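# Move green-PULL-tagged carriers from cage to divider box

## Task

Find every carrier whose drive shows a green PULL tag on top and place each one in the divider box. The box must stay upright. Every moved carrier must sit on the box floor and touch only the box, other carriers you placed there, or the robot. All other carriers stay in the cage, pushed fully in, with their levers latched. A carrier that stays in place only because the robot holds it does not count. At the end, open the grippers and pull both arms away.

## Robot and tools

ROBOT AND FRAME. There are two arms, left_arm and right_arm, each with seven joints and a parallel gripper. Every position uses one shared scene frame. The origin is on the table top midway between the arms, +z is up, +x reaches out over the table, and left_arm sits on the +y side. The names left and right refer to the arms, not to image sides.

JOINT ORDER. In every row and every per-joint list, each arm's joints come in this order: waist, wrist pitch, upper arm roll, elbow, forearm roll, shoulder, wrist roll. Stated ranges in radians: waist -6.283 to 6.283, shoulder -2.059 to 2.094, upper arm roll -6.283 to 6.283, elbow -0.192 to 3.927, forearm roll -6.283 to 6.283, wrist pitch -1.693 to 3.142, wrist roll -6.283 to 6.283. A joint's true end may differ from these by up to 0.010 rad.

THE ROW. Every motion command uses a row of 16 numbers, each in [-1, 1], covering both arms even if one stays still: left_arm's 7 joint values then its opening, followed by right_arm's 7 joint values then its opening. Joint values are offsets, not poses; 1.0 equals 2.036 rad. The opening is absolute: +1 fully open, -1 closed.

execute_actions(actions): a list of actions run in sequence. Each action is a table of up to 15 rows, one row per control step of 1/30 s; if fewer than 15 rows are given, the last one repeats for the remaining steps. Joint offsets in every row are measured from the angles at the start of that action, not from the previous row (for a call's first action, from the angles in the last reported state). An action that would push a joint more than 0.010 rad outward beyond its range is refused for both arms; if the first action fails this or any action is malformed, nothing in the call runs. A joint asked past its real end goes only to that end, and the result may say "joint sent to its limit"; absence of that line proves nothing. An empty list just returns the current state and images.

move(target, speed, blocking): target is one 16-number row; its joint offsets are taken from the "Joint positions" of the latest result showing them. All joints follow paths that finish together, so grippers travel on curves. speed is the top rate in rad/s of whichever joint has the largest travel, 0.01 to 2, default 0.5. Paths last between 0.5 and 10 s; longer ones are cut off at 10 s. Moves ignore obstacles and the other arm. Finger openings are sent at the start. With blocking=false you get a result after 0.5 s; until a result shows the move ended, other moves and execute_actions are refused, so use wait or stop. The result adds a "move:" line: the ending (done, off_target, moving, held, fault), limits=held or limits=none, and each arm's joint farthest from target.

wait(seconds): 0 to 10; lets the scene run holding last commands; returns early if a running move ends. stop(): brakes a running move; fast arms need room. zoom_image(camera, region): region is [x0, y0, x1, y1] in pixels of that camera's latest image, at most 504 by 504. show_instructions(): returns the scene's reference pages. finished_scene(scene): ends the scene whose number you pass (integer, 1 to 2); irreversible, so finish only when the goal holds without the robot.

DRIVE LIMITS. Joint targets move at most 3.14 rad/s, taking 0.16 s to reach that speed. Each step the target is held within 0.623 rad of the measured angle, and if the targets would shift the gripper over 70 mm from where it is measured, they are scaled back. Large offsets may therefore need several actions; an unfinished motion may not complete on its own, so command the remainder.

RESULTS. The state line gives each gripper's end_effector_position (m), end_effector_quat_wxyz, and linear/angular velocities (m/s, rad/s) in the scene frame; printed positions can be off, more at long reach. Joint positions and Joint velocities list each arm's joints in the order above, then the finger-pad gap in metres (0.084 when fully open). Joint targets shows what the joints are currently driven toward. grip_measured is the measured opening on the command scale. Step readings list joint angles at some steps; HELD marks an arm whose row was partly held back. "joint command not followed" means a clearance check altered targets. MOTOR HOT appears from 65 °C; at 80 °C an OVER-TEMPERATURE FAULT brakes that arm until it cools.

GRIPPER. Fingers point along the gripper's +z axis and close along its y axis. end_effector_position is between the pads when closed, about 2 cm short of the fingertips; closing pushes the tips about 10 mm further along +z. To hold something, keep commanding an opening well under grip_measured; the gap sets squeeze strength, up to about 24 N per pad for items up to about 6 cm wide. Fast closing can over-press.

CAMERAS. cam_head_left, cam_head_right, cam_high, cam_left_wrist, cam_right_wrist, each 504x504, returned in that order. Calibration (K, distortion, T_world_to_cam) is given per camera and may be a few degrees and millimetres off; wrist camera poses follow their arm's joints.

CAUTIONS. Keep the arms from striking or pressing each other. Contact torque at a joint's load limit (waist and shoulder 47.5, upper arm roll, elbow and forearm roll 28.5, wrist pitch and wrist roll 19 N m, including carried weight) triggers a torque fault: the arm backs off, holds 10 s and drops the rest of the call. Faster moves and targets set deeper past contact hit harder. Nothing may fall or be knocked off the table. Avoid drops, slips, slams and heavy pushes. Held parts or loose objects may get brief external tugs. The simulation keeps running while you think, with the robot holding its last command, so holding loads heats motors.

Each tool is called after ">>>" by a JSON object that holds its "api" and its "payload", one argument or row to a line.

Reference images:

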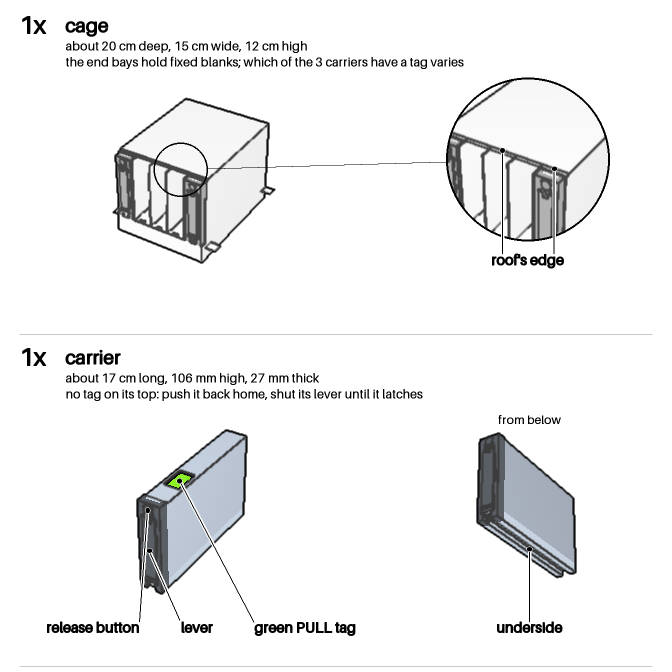

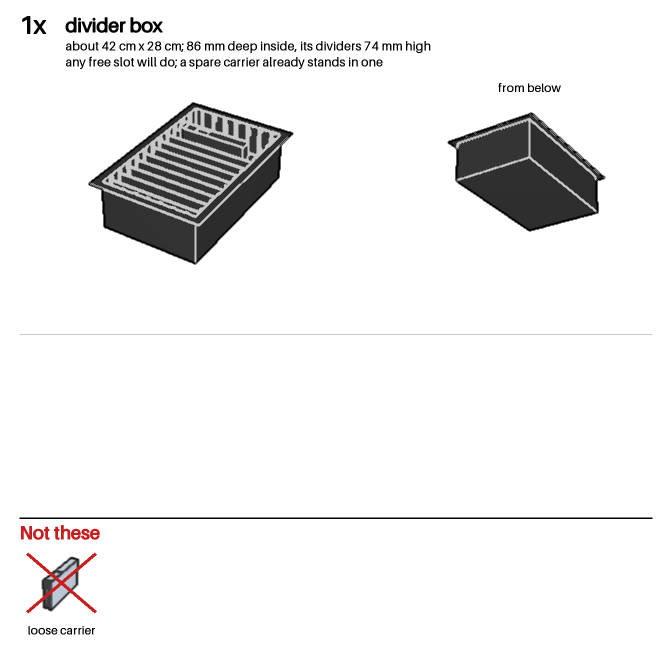

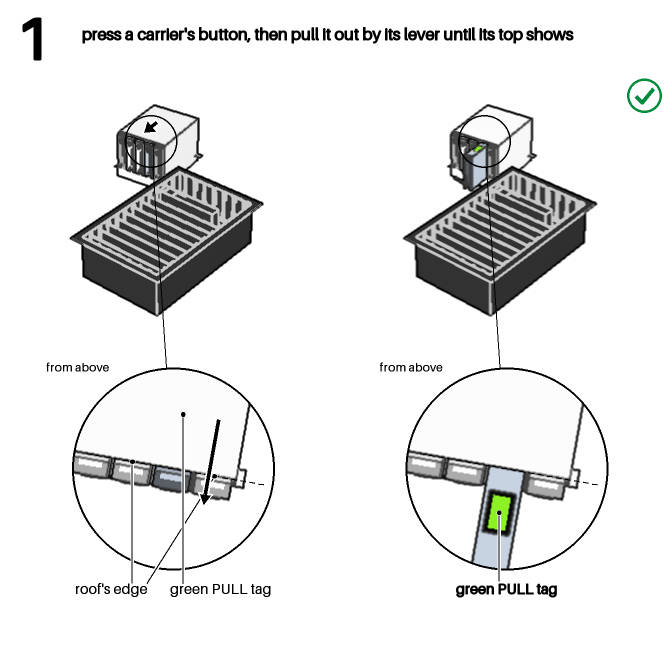

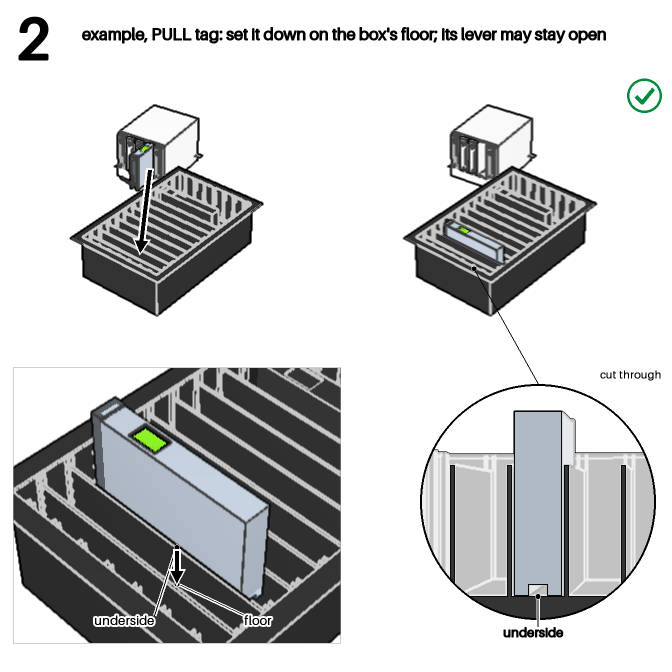

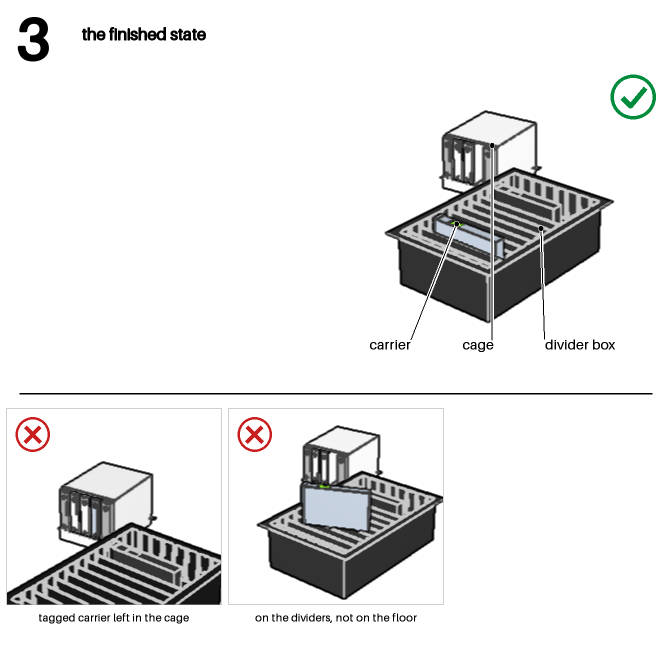

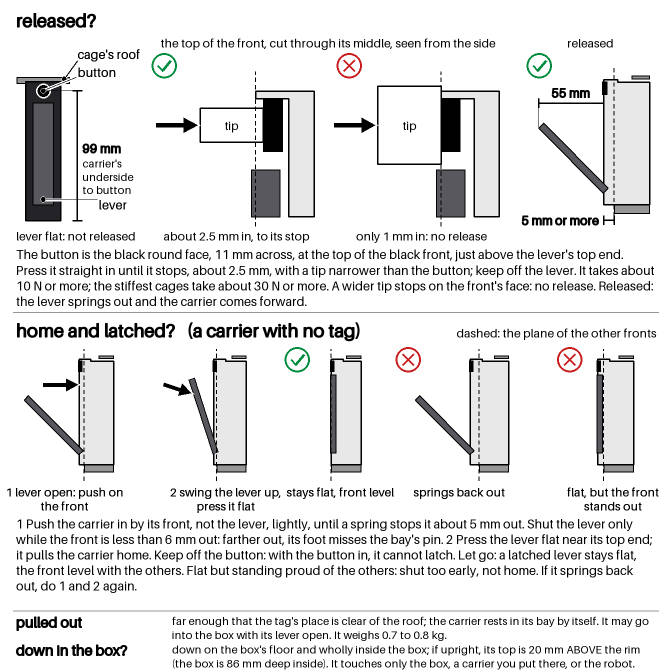

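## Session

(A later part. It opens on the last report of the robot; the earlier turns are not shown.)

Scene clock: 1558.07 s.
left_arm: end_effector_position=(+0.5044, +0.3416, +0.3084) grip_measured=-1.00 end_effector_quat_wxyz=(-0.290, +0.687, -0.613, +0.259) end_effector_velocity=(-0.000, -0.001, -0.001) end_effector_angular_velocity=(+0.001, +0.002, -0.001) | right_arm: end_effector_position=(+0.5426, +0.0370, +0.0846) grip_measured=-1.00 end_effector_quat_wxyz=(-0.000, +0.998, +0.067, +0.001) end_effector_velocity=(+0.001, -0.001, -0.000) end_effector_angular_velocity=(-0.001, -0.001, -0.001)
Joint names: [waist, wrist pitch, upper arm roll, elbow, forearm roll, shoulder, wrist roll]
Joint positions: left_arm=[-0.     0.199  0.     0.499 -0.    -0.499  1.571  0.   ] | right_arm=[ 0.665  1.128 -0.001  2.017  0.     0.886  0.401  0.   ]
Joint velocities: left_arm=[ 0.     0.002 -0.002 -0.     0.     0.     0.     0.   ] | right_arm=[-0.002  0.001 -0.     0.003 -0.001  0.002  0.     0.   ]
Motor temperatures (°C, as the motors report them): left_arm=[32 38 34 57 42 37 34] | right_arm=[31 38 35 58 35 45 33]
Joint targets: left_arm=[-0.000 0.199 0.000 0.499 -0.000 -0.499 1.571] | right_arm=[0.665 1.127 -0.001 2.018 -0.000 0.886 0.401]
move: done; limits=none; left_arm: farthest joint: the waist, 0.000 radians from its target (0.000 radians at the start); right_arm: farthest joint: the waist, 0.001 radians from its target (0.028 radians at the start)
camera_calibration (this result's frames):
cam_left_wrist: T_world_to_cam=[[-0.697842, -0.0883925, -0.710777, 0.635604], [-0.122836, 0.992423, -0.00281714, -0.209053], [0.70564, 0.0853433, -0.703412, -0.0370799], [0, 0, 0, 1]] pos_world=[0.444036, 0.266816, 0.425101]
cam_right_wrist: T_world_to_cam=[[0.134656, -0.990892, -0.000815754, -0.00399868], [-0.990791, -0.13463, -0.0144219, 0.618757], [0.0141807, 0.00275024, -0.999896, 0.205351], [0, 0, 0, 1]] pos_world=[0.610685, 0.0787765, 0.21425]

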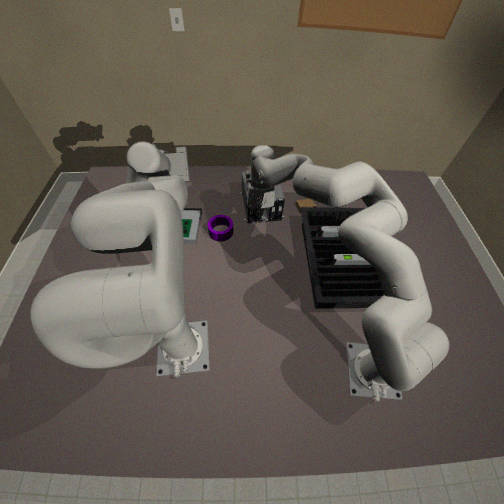

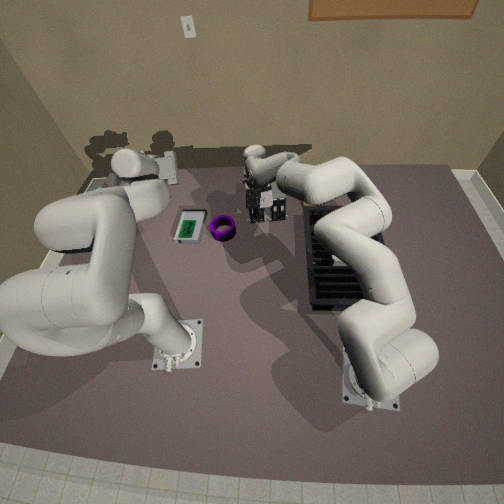

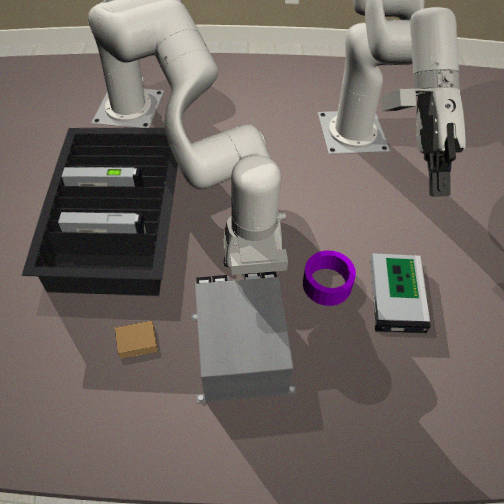

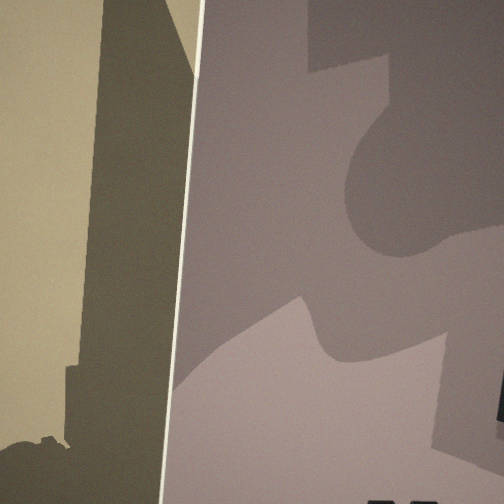

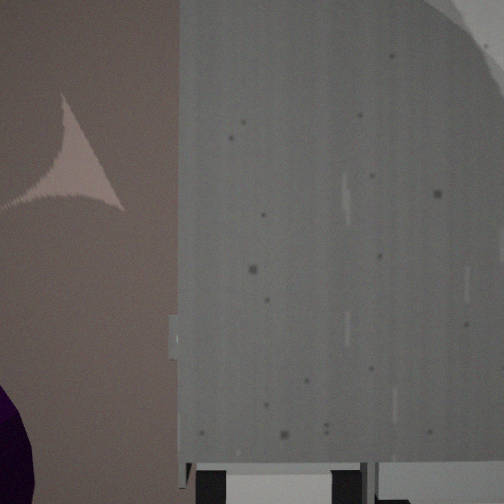

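>>> {"api": "move", "payload": {
  "target": [0,0,0,0,0,0,0,-1, 0.0024,0.0046,0,-0.0267,0,-0.0318,0.0031,-1],
  "speed": 0.2
}}

>>> {"api": "move", "payload": {
  "target": [0,0,0,0,0,0,0,-1, 0.01874,-0.0732,0,-0.1798,0,-0.1065,0.01874,-1],
  "speed": 0.4
}}

>>> {"api": "move", "payload": {
  "target": [0,0,0,0,0,0,0,-1, 0,-0.0203,0,-0.0078,0,0.0126,0,-1],
  "speed": 0.12
}}

Scene clock: 1578.83 s.
left_arm: end_effector_position=(+0.5044, +0.3416, +0.3084) grip_measured=-1.00 end_effector_quat_wxyz=(-0.290, +0.687, -0.613, +0.259) end_effector_velocity=(+0.000, -0.000, +0.000) end_effector_angular_velocity=(+0.002, -0.001, -0.002) | right_arm: end_effector_position=(+0.5333, +0.0352, +0.1046) grip_measured=-1.00 end_effector_quat_wxyz=(-0.001, +0.998, +0.066, +0.002) end_effector_velocity=(-0.001, +0.002, +0.002) end_effector_angular_velocity=(+0.001, -0.002, +0.003)
Joint names: [waist, wrist pitch, upper arm roll, elbow, forearm roll, shoulder, wrist roll]
Joint positions: left_arm=[-0.     0.199  0.     0.499 -0.    -0.499  1.571  0.   ] | right_arm=[ 0.67   1.137 -0.001  1.963  0.     0.822  0.408  0.   ]
Joint velocities: left_arm=[-0.    -0.003 -0.001 -0.001  0.     0.     0.001  0.   ] | right_arm=[ 0.002  0.001  0.001 -0.    -0.001 -0.003  0.     0.   ]
Motor temperatures (°C, as the motors report them): left_arm=[32 38 34 57 42 37 34] | right_arm=[31 39 35 64 35 47 33]
Joint targets: left_arm=[-0.000 0.199 0.000 0.499 -0.000 -0.499 1.571] | right_arm=[0.670 1.138 -0.001 1.963 0.000 0.822 0.408]
move: done; limits=none; left_arm: farthest joint: the waist, 0.000 radians from its target (0.000 radians at the start); right_arm: farthest joint: the shoulder, 0.001 radians from its target (0.065 radians at the start)
camera_calibration (this result's frames):
cam_left_wrist: T_world_to_cam=[[-0.697842, -0.0883925, -0.710777, 0.635604], [-0.122836, 0.992423, -0.00281713, -0.209053], [0.70564, 0.0853434, -0.703412, -0.0370799], [0, 0, 0, 1]] pos_world=[0.444036, 0.266816, 0.425101]
cam_right_wrist: T_world_to_cam=[[0.133094, -0.991103, -0.00113576, -0.00365224], [-0.990991, -0.133062, -0.0152022, 0.609763], [0.0149158, 0.00314886, -0.999884, 0.225059], [0, 0, 0, 1]] pos_world=[0.601398, 0.0768077, 0.234298]

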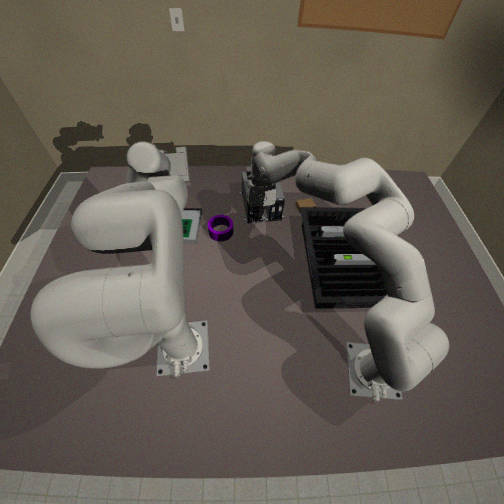

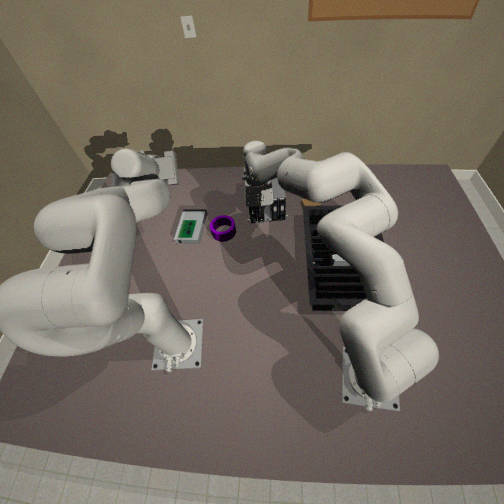

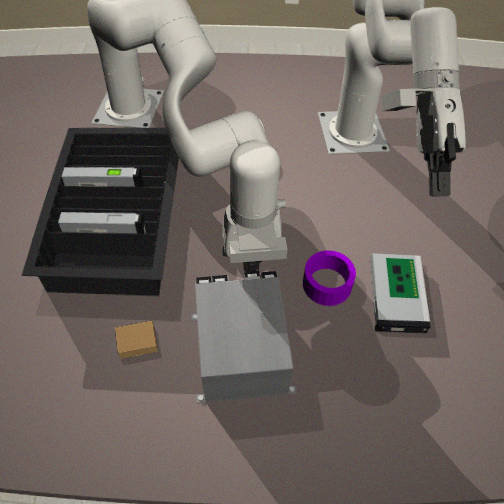

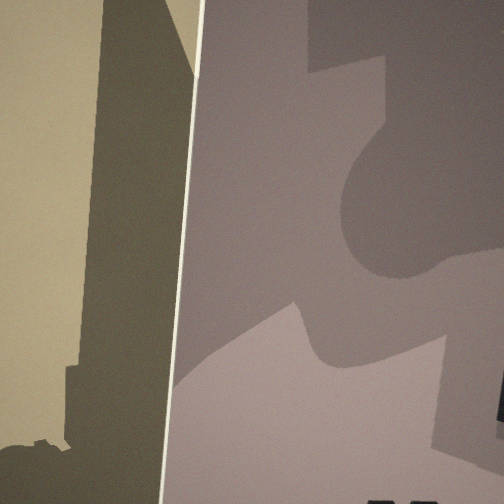

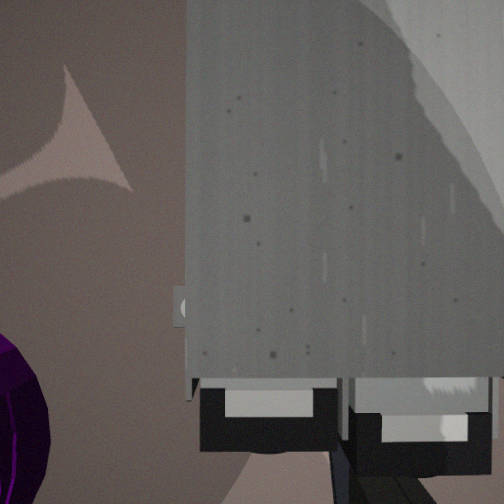

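Scene clock: 1580.33 s.
left_arm: end_effector_position=(+0.5044, +0.3416, +0.3084) grip_measured=-1.00 end_effector_quat_wxyz=(-0.290, +0.687, -0.613, +0.259) end_effector_velocity=(-0.000, -0.000, -0.000) end_effector_angular_velocity=(-0.001, +0.002, +0.000) | right_arm: end_effector_position=(+0.4737, +0.0268, +0.1043) grip_measured=-1.00 end_effector_quat_wxyz=(-0.001, +0.998, +0.066, +0.002) end_effector_velocity=(-0.001, -0.001, -0.000) end_effector_angular_velocity=(+0.000, +0.002, -0.002)
Joint names: [waist, wrist pitch, upper arm roll, elbow, forearm roll, shoulder, wrist roll]
Joint positions: left_arm=[-0.     0.199  0.     0.499 -0.    -0.499  1.571  0.   ] | right_arm=[ 0.708  0.989 -0.001  1.597  0.     0.605  0.446  0.   ]
Joint velocities: left_arm=[ 0.     0.001 -0.    -0.    -0.     0.    -0.001  0.   ] | right_arm=[-0.001 -0.     0.001 -0.004  0.001 -0.002  0.     0.   ]
Motor temperatures (°C, as the motors report them): left_arm=[32 38 34 57 42 37 34] | right_arm=[31 39 35 64 35 47 33]
Joint targets: left_arm=[-0.000 0.199 0.000 0.499 -0.000 -0.499 1.571] | right_arm=[0.708 0.988 -0.001 1.597 0.000 0.605 0.446]
move: done; limits=none; left_arm: farthest joint: the waist, 0.000 radians from its target (0.000 radians at the start); right_arm: farthest joint: the wrist pitch, 0.001 radians from its target (0.149 radians at the start)
camera_calibration (this result's frames):
cam_left_wrist: T_world_to_cam=[[-0.697842, -0.0883926, -0.710777, 0.635604], [-0.122836, 0.992423, -0.00281729, -0.209053], [0.70564, 0.0853433, -0.703412, -0.0370799], [0, 0, 0, 1]] pos_world=[0.444036, 0.266816, 0.425101]
cam_right_wrist: T_world_to_cam=[[0.13292, -0.991126, -0.00127395, -0.00398315], [-0.991019, -0.132886, -0.0149392, 0.549544], [0.0146373, 0.00324822, -0.999888, 0.225852], [0, 0, 0, 1]] pos_world=[0.541832, 0.0683453, 0.234031]

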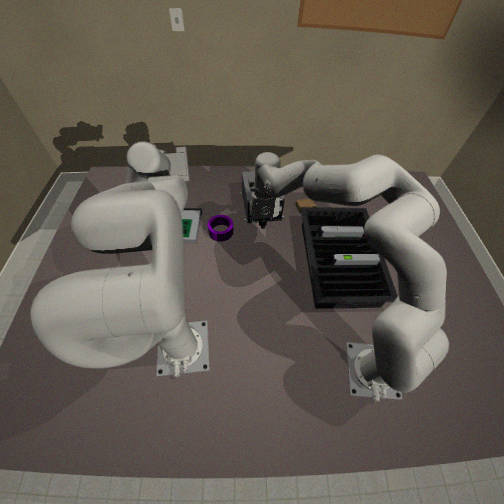

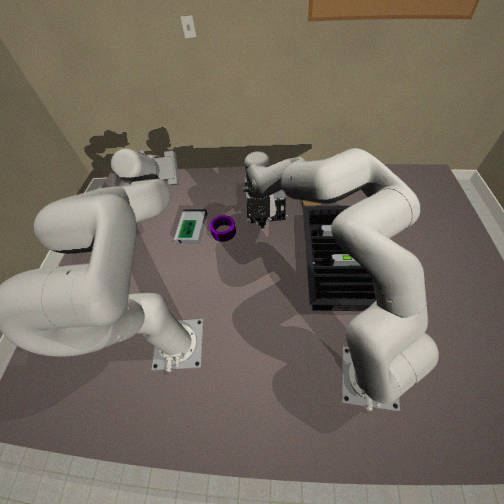

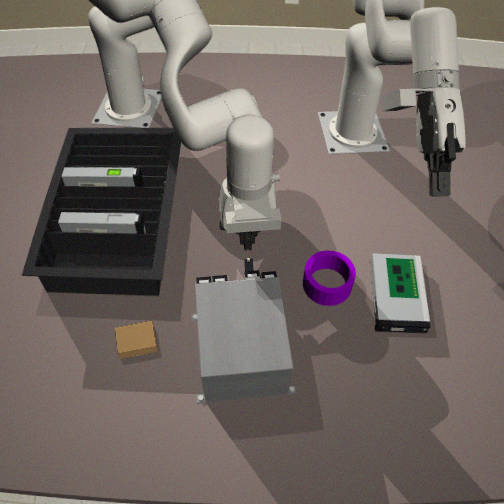

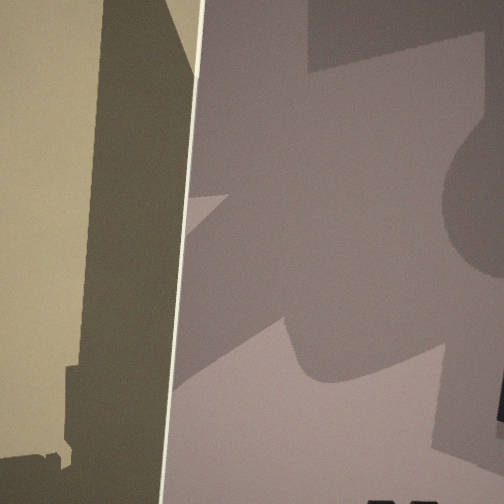

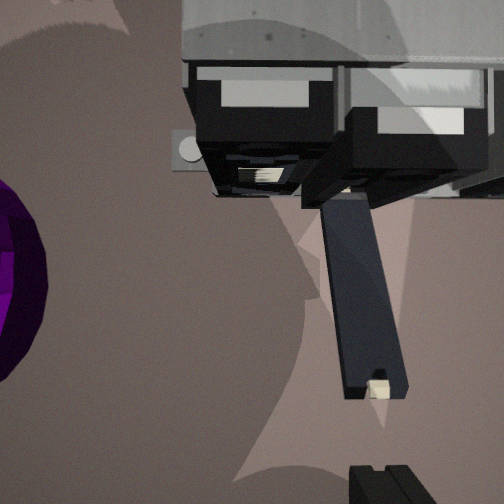

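Scene clock: 1581.20 s.
left_arm: end_effector_position=(+0.5044, +0.3416, +0.3084) grip_measured=-1.00 end_effector_quat_wxyz=(-0.290, +0.687, -0.613, +0.259) end_effector_velocity=(+0.000, +0.000, +0.000) end_effector_angular_velocity=(+0.001, -0.001, -0.001) | right_arm: end_effector_position=(+0.4738, +0.0268, +0.0857) grip_measured=-1.00 end_effector_quat_wxyz=(-0.001, +0.998, +0.066, +0.002) end_effector_velocity=(-0.002, +0.000, -0.003) end_effector_angular_velocity=(-0.001, +0.003, +0.001)
Joint names: [waist, wrist pitch, upper arm roll, elbow, forearm roll, shoulder, wrist roll]
Joint positions: left_arm=[-0.     0.199  0.     0.499 -0.    -0.499  1.571  0.   ] | right_arm=[ 0.708  0.947 -0.001  1.582  0.     0.631  0.446  0.   ]
Joint velocities: left_arm=[ 0.    -0.001 -0.     0.001  0.     0.     0.001  0.   ] | right_arm=[ 0.002 -0.002  0.    -0.003  0.001  0.002 -0.     0.   ]
Motor temperatures (°C, as the motors report them): left_arm=[32 38 34 57 42 37 34] | right_arm=[31 39 35 64 35 47 33]
Joint targets: left_arm=[-0.000 0.199 0.000 0.499 -0.000 -0.499 1.571] | right_arm=[0.708 0.947 -0.001 1.581 0.000 0.631 0.446]
move: done; limits=none; left_arm: farthest joint: the waist, 0.000 radians from its target (0.000 radians at the start); right_arm: farthest joint: the elbow, 0.001 radians from its target (0.016 radians at the start)
camera_calibration (this result's frames):
cam_left_wrist: T_world_to_cam=[[-0.697842, -0.0883924, -0.710777, 0.635604], [-0.122836, 0.992423, -0.00281712, -0.209053], [0.70564, 0.0853433, -0.703412, -0.0370798], [0, 0, 0, 1]] pos_world=[0.444036, 0.266816, 0.425101]
cam_right_wrist: T_world_to_cam=[[0.13292, -0.991126, -0.00138728, -0.00397611], [-0.991015, -0.132884, -0.0152213, 0.549355], [0.0149018, 0.00339803, -0.999883, 0.207039], [0, 0, 0, 1]] pos_world=[0.541862, 0.0683562, 0.215372]

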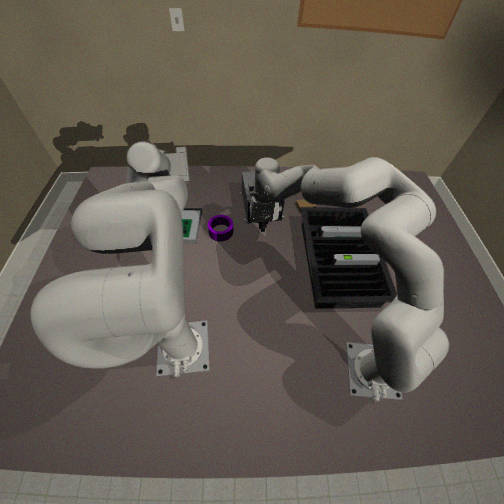

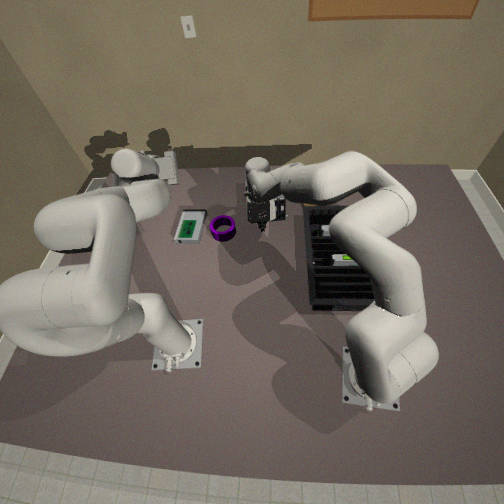

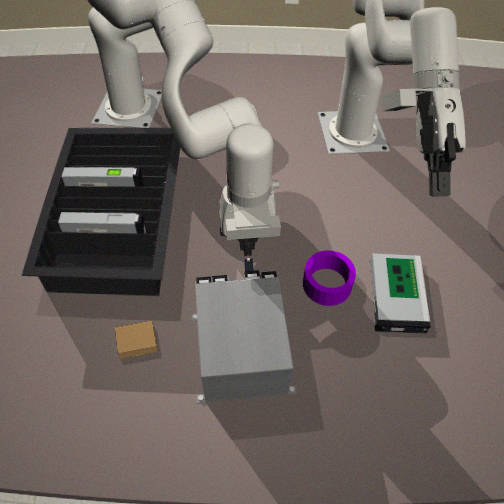

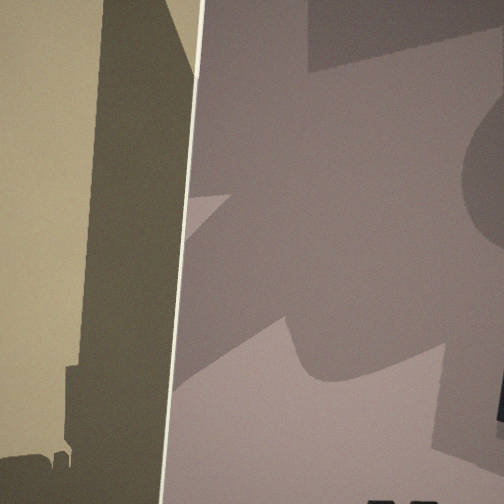

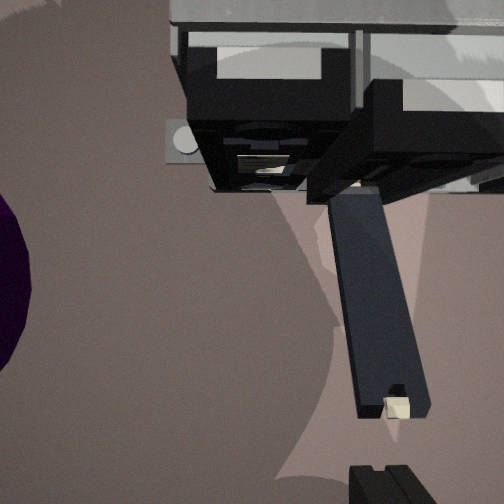

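>>> {"api": "move", "payload": {
  "target": [0,0,0,0,0,0,0,-1, -0.0129,0.0516,0,0.1129,0,0.0613,-0.0131,-1],
  "speed": 0.15
}}

>>> {"api": "move", "payload": {
  "target": [0,0,0,0,0,0,0,-1, -0.0070,-0.0692,0,-0.0249,0,-0.0146,-0.0070,-1],
  "speed": 0.12
}}

Scene clock: 1603.80 s.
left_arm: end_effector_position=(+0.5044, +0.3416, +0.3084) grip_measured=-1.00 end_effector_quat_wxyz=(-0.290, +0.687, -0.613, +0.259) end_effector_velocity=(+0.000, -0.000, +0.000) end_effector_angular_velocity=(-0.000, -0.001, +0.000) | right_arm: end_effector_position=(+0.5133, +0.0323, +0.0920) grip_measured=-1.00 end_effector_quat_wxyz=(-0.001, +0.998, +0.066, +0.002) end_effector_velocity=(+0.001, -0.001, +0.000) end_effector_angular_velocity=(+0.000, -0.001, -0.001)
Joint names: [waist, wrist pitch, upper arm roll, elbow, forearm roll, shoulder, wrist roll]
Joint positions: left_arm=[-0.     0.199  0.     0.499 -0.    -0.499  1.571  0.   ] | right_arm=[ 0.682  1.052 -0.001  1.811  0.     0.755  0.419  0.   ]
Joint velocities: left_arm=[-0.    -0.001 -0.     0.     0.    -0.    -0.001  0.   ] | right_arm=[-0.002  0.    -0.     0.002 -0.     0.001 -0.001  0.   ]
Motor temperatures (°C, as the motors report them): left_arm=[32 38 34 57 42 37 34] | right_arm=[31 39 35 63 35 47 33]
Joint targets: left_arm=[-0.000 0.199 0.000 0.499 -0.000 -0.499 1.571] | right_arm=[0.681 1.052 -0.001 1.812 0.000 0.755 0.419]
move: done; limits=none; left_arm: farthest joint: the waist, 0.000 radians from its target (0.000 radians at the start); right_arm: farthest joint: the waist, 0.000 radians from its target (0.026 radians at the start)
camera_calibration (this result's frames):
cam_left_wrist: T_world_to_cam=[[-0.697842, -0.0883924, -0.710777, 0.635604], [-0.122836, 0.992423, -0.00281721, -0.209053], [0.70564, 0.0853432, -0.703412, -0.0370799], [0, 0, 0, 1]] pos_world=[0.444036, 0.266816, 0.425101]
cam_right_wrist: T_world_to_cam=[[0.133517, -0.991046, -0.00128818, -0.00409784], [-0.990934, -0.133482, -0.0152512, 0.589337], [0.0149427, 0.0033128, -0.999883, 0.212741], [0, 0, 0, 1]] pos_world=[0.581362, 0.0739002, 0.221699]

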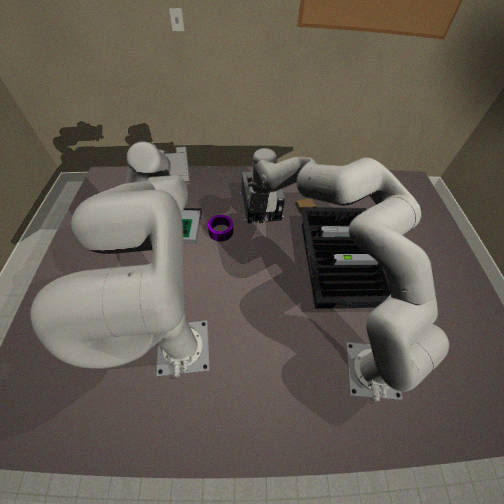

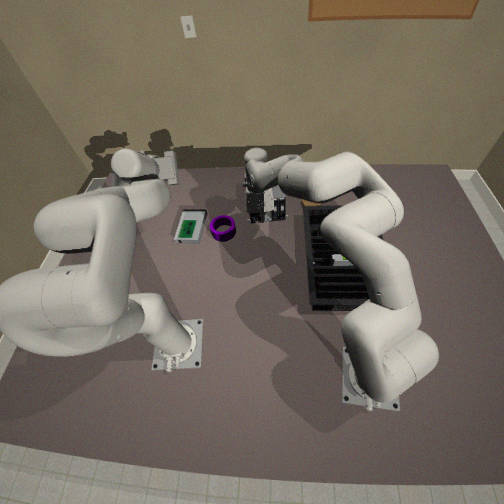

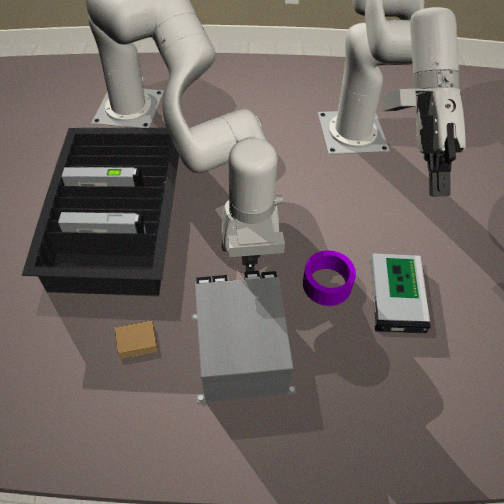

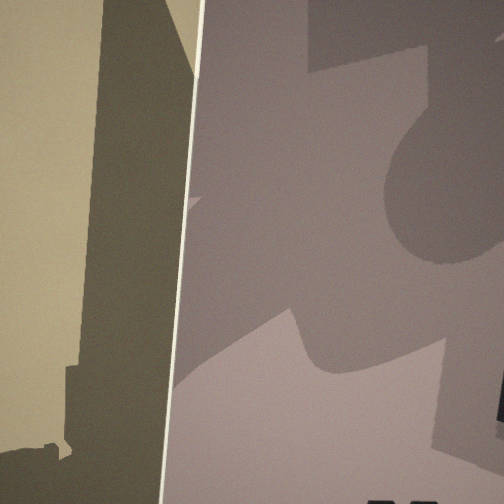

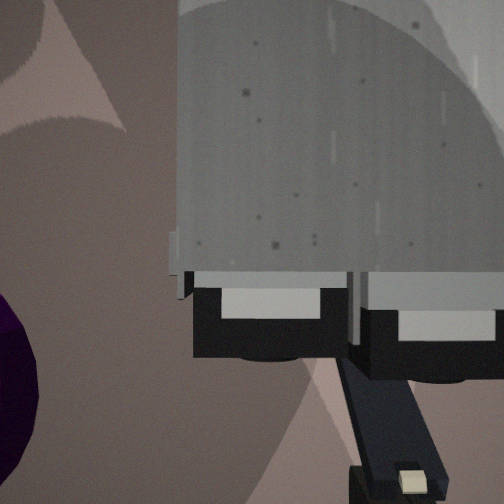

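Scene clock: 1605.40 s.
left_arm: end_effector_position=(+0.5044, +0.3416, +0.3084) grip_measured=-1.00 end_effector_quat_wxyz=(-0.290, +0.687, -0.613, +0.259) end_effector_velocity=(-0.000, +0.001, -0.001) end_effector_angular_velocity=(-0.000, +0.001, +0.001) | right_arm: end_effector_position=(+0.5368, +0.0356, +0.1029) grip_measured=-1.00 end_effector_quat_wxyz=(-0.028, +0.996, +0.066, +0.055) end_effector_velocity=(+0.001, -0.001, +0.000) end_effector_angular_velocity=(+0.004, +0.000, -0.005)
Joint names: [waist, wrist pitch, upper arm roll, elbow, forearm roll, shoulder, wrist roll]
Joint positions: left_arm=[-0.     0.199  0.     0.499 -0.    -0.499  1.571  0.   ] | right_arm=[ 0.667  0.912 -0.001  1.761  0.     0.726  0.405  0.   ]
Joint velocities: left_arm=[-0.    -0.     0.002 -0.001 -0.    -0.     0.001  0.   ] | right_arm=[-0.002 -0.002 -0.    -0.     0.004  0.     0.001  0.   ]
Motor temperatures (°C, as the motors report them): left_arm=[32 38 34 57 42 37 34] | right_arm=[31 39 35 64 35 47 33]
Joint targets: left_arm=[-0.000 0.199 0.000 0.499 -0.000 -0.499 1.571] | right_arm=[0.667 0.911 -0.001 1.761 0.000 0.726 0.405]
move: done; limits=none; left_arm: farthest joint: the waist, 0.000 radians from its target (0.000 radians at the start); right_arm: farthest joint: the wrist pitch, 0.001 radians from its target (0.141 radians at the start)
camera_calibration (this result's frames):
cam_left_wrist: T_world_to_cam=[[-0.697842, -0.0883926, -0.710777, 0.635604], [-0.122836, 0.992423, -0.0028173, -0.209053], [0.70564, 0.0853433, -0.703412, -0.0370799], [0, 0, 0, 1]] pos_world=[0.444036, 0.266816, 0.425101]
cam_right_wrist: T_world_to_cam=[[0.13609, -0.989533, -0.0480071, -0.000643947], [-0.983738, -0.129242, -0.124724, 0.620512], [0.117214, 0.0642001, -0.991029, 0.16528], [0, 0, 0, 1]] pos_world=[0.591136, 0.0689482, 0.241159]

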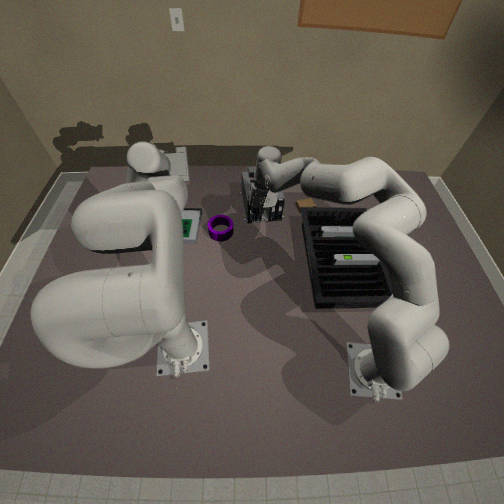

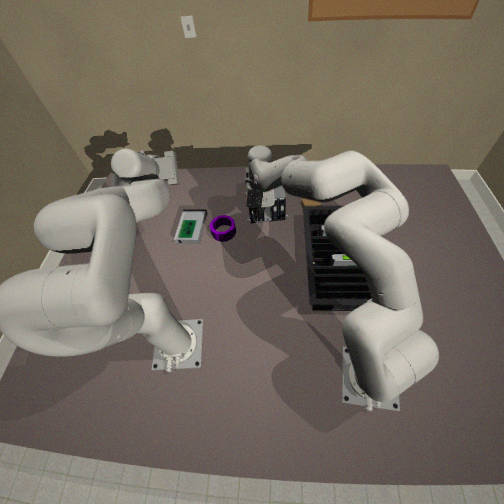

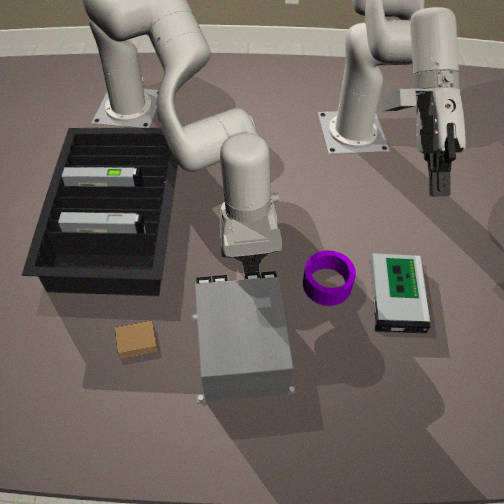

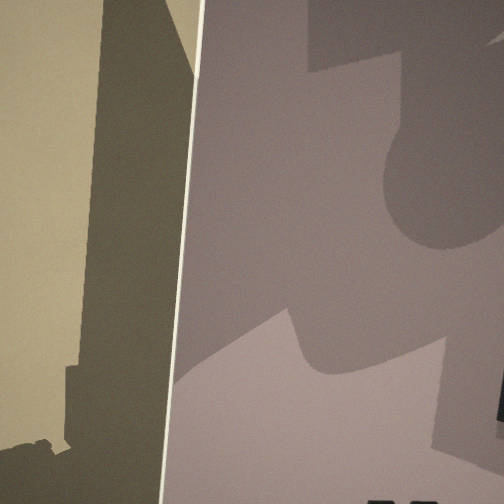

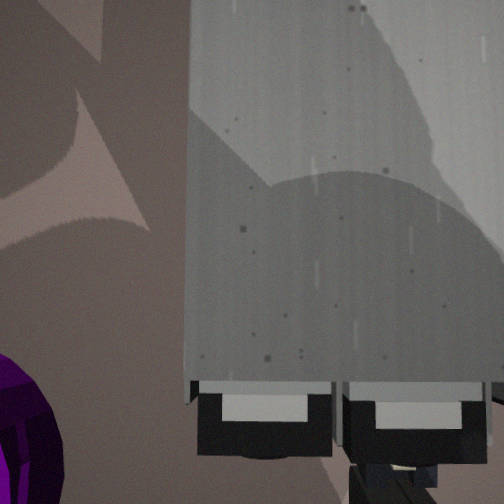

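>>> {"api": "execute_actions", "payload": {
  "actions": []
}}

Scene clock: 1623.97 s.
left_arm: end_effector_position=(+0.5044, +0.3416, +0.3084) grip_measured=-1.00 end_effector_quat_wxyz=(-0.290, +0.687, -0.613, +0.259) end_effector_velocity=(-0.000, +0.000, -0.001) end_effector_angular_velocity=(+0.000, +0.003, -0.000) | right_arm: end_effector_position=(+0.5369, +0.0356, +0.1030) grip_measured=-1.00 end_effector_quat_wxyz=(-0.028, +0.996, +0.066, +0.055) end_effector_velocity=(-0.001, -0.000, -0.001) end_effector_angular_velocity=(-0.002, +0.002, +0.001)
Joint names: [waist, wrist pitch, upper arm roll, elbow, forearm roll, shoulder, wrist roll]
Joint positions: left_arm=[-0.     0.199  0.     0.499 -0.    -0.499  1.571  0.   ] | right_arm=[ 0.667  0.911 -0.001  1.761  0.     0.726  0.405  0.   ]
Joint velocities: left_arm=[ 0.001  0.001  0.    -0.001  0.     0.     0.001  0.   ] | right_arm=[ 0.     0.001  0.    -0.001 -0.001  0.    -0.001  0.   ]
Motor temperatures (°C, as the motors report them): left_arm=[32 38 34 57 42 37 34] | right_arm=[31 39 35 65 35 48 33]
Joint targets: left_arm=[-0.000 0.199 0.000 0.499 -0.000 -0.499 1.571] | right_arm=[0.667 0.911 -0.001 1.761 0.000 0.726 0.405]
MOTOR HOT: a motor of the right arm reached 65 °C. Now the hottest motor of the right arm, the elbow, reports 65 °C. The temperature limit of the motors' drives, at which the controller stops that arm, is 80 °C. To cool a motor, set the load down, stop pushing, or move to a pose that needs little force.
camera_calibration (this result's frames):
cam_left_wrist: T_world_to_cam=[[-0.697842, -0.0883926, -0.710777, 0.635604], [-0.122836, 0.992423, -0.00281727, -0.209053], [0.70564, 0.0853433, -0.703412, -0.03708], [0, 0, 0, 1]] pos_world=[0.444036, 0.266816, 0.425101]
cam_right_wrist: T_world_to_cam=[[0.136096, -0.989523, -0.04818, -0.000614293], [-0.983688, -0.129199, -0.125163, 0.620655], [0.117627, 0.0644283, -0.990966, 0.165154], [0, 0, 0, 1]] pos_world=[0.591188, 0.0689396, 0.241315]

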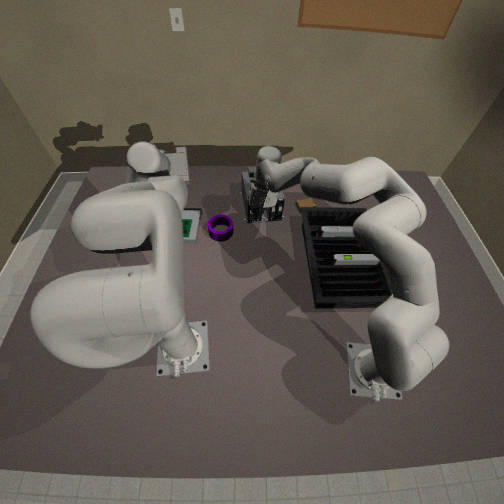

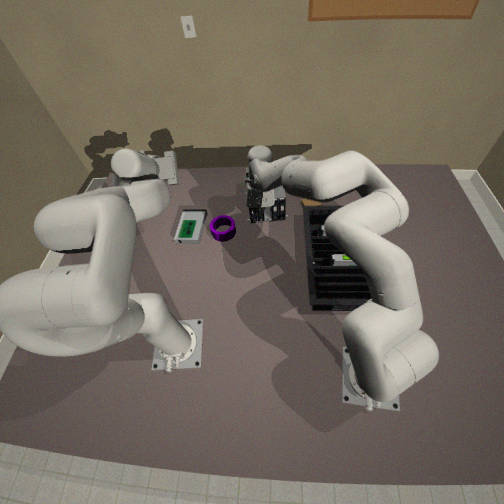

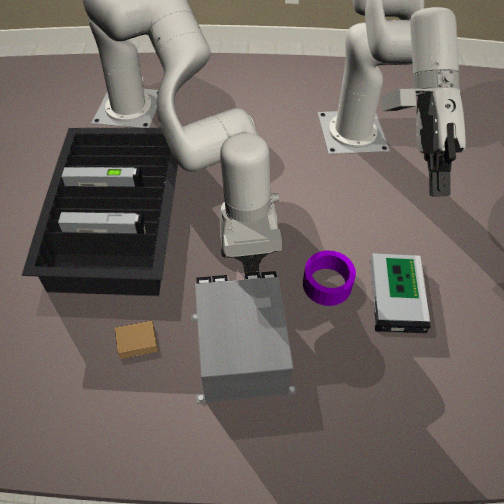

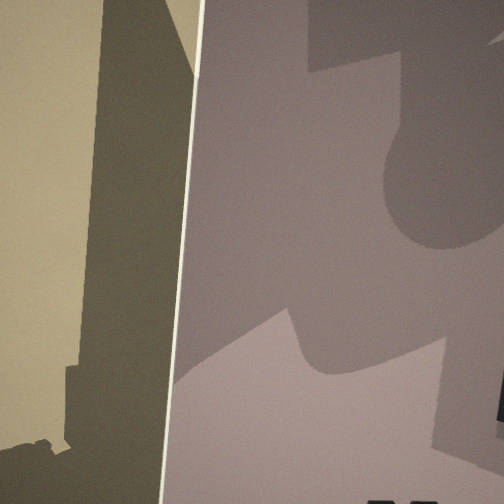

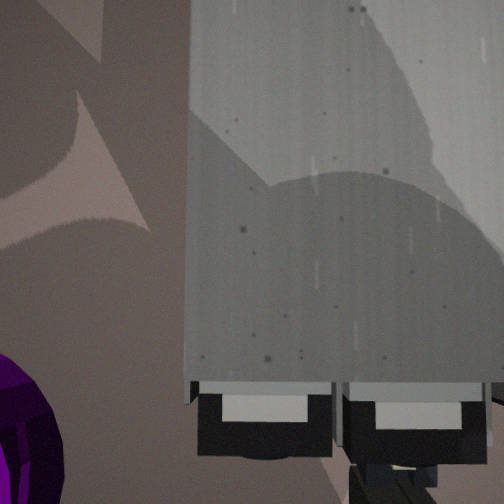

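>>> {"api": "move", "payload": {
  "target": [0,0,0,0,0,0,0,-1,-0.0028,0.0127,0,0.0307,0,0.0179,-0.0028,-1],
  "speed": 0.04
}}

Scene clock: 1630.47 s.
left_arm: end_effector_position=(+0.5044, +0.3416, +0.3084) grip_measured=-1.00 end_effector_quat_wxyz=(-0.290, +0.687, -0.613, +0.259) end_effector_velocity=(+0.000, -0.000, +0.000) end_effector_angular_velocity=(-0.000, -0.001, +0.000) | right_arm: end_effector_position=(+0.5456, +0.0376, +0.1023) grip_measured=-1.00 end_effector_quat_wxyz=(-0.027, +0.996, +0.067, +0.054) end_effector_velocity=(+0.001, +0.001, +0.000) end_effector_angular_velocity=(+0.002, -0.005, +0.002)
Joint names: [waist, wrist pitch, upper arm roll, elbow, forearm roll, shoulder, wrist roll]
Joint positions: left_arm=[-0.     0.199  0.     0.499 -0.    -0.499  1.571  0.   ] | right_arm=[0.662 0.939 0.    1.822 0.    0.762 0.399 0.   ]
Joint velocities: left_arm=[ 0.001 -0.    -0.001  0.001 -0.     0.    -0.     0.   ] | right_arm=[ 0.001 -0.004 -0.     0.004 -0.001  0.003 -0.001  0.   ]
Motor temperatures (°C, as the motors report them): left_arm=[32 38 34 57 42 37 34] | right_arm=[31 39 35 65 35 48 33]
Joint targets: left_arm=[-0.000 0.199 0.000 0.499 -0.000 -0.499 1.571] | right_arm=[0.662 0.937 -0.001 1.823 0.000 0.762 0.399]
MOTOR HOT: still on. Now the hottest motor of the right arm, the elbow, reports 65 °C; a drive's own limit is 80 °C.
move: done; limits=none; left_arm: farthest joint: the waist, 0.000 radians from its target (0.000 radians at the start); right_arm: farthest joint: the elbow, 0.002 radians from its target (0.063 radians at the start)
camera_calibration (this result's frames):
cam_left_wrist: T_world_to_cam=[[-0.697842, -0.0883925, -0.710777, 0.635604], [-0.122836, 0.992423, -0.00281722, -0.209053], [0.70564, 0.0853432, -0.703412, -0.0370799], [0, 0, 0, 1]] pos_world=[0.444036, 0.266816, 0.425101]
cam_right_wrist: T_world_to_cam=[[0.137274, -0.989396, -0.0474538, -0.000519535], [-0.983806, -0.130612, -0.122744, 0.629269], [0.115244, 0.0635349, -0.991303, 0.164701], [0, 0, 0, 1]] pos_world=[0.600169, 0.0712115, 0.240483]

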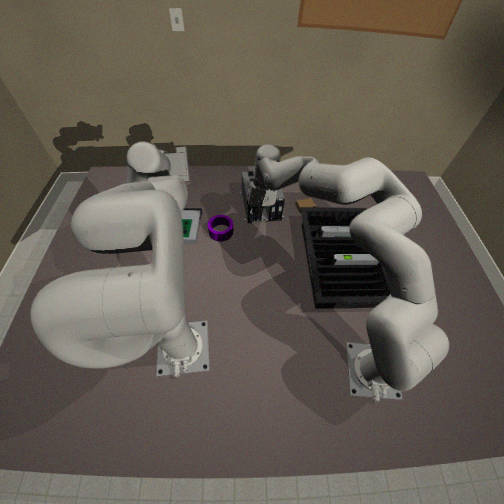

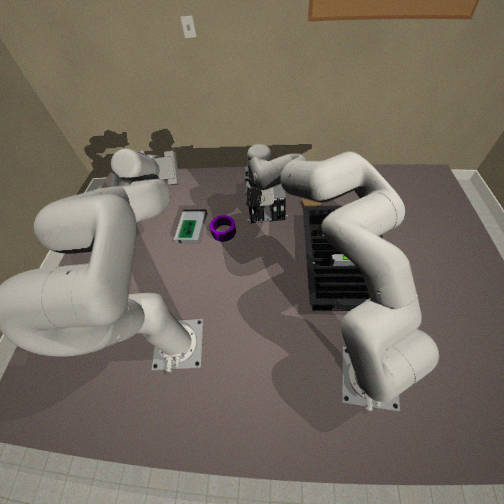

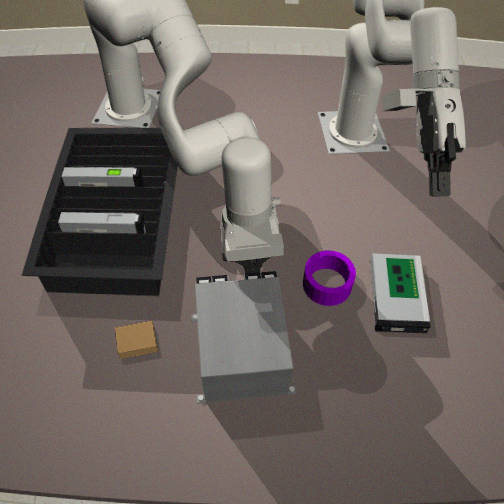

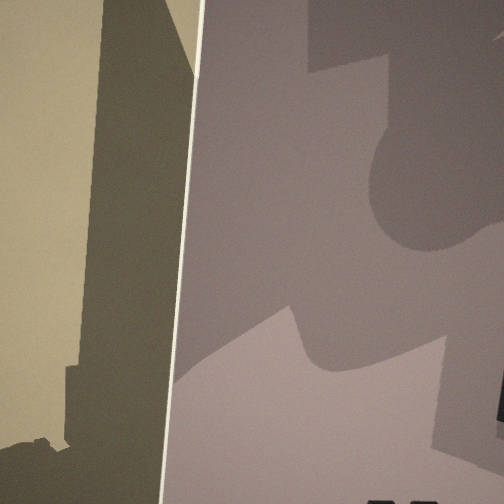

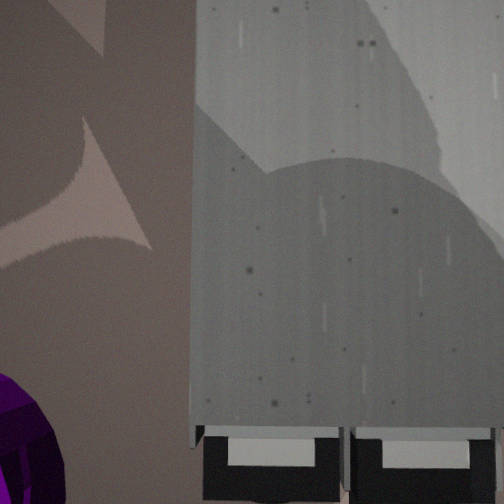

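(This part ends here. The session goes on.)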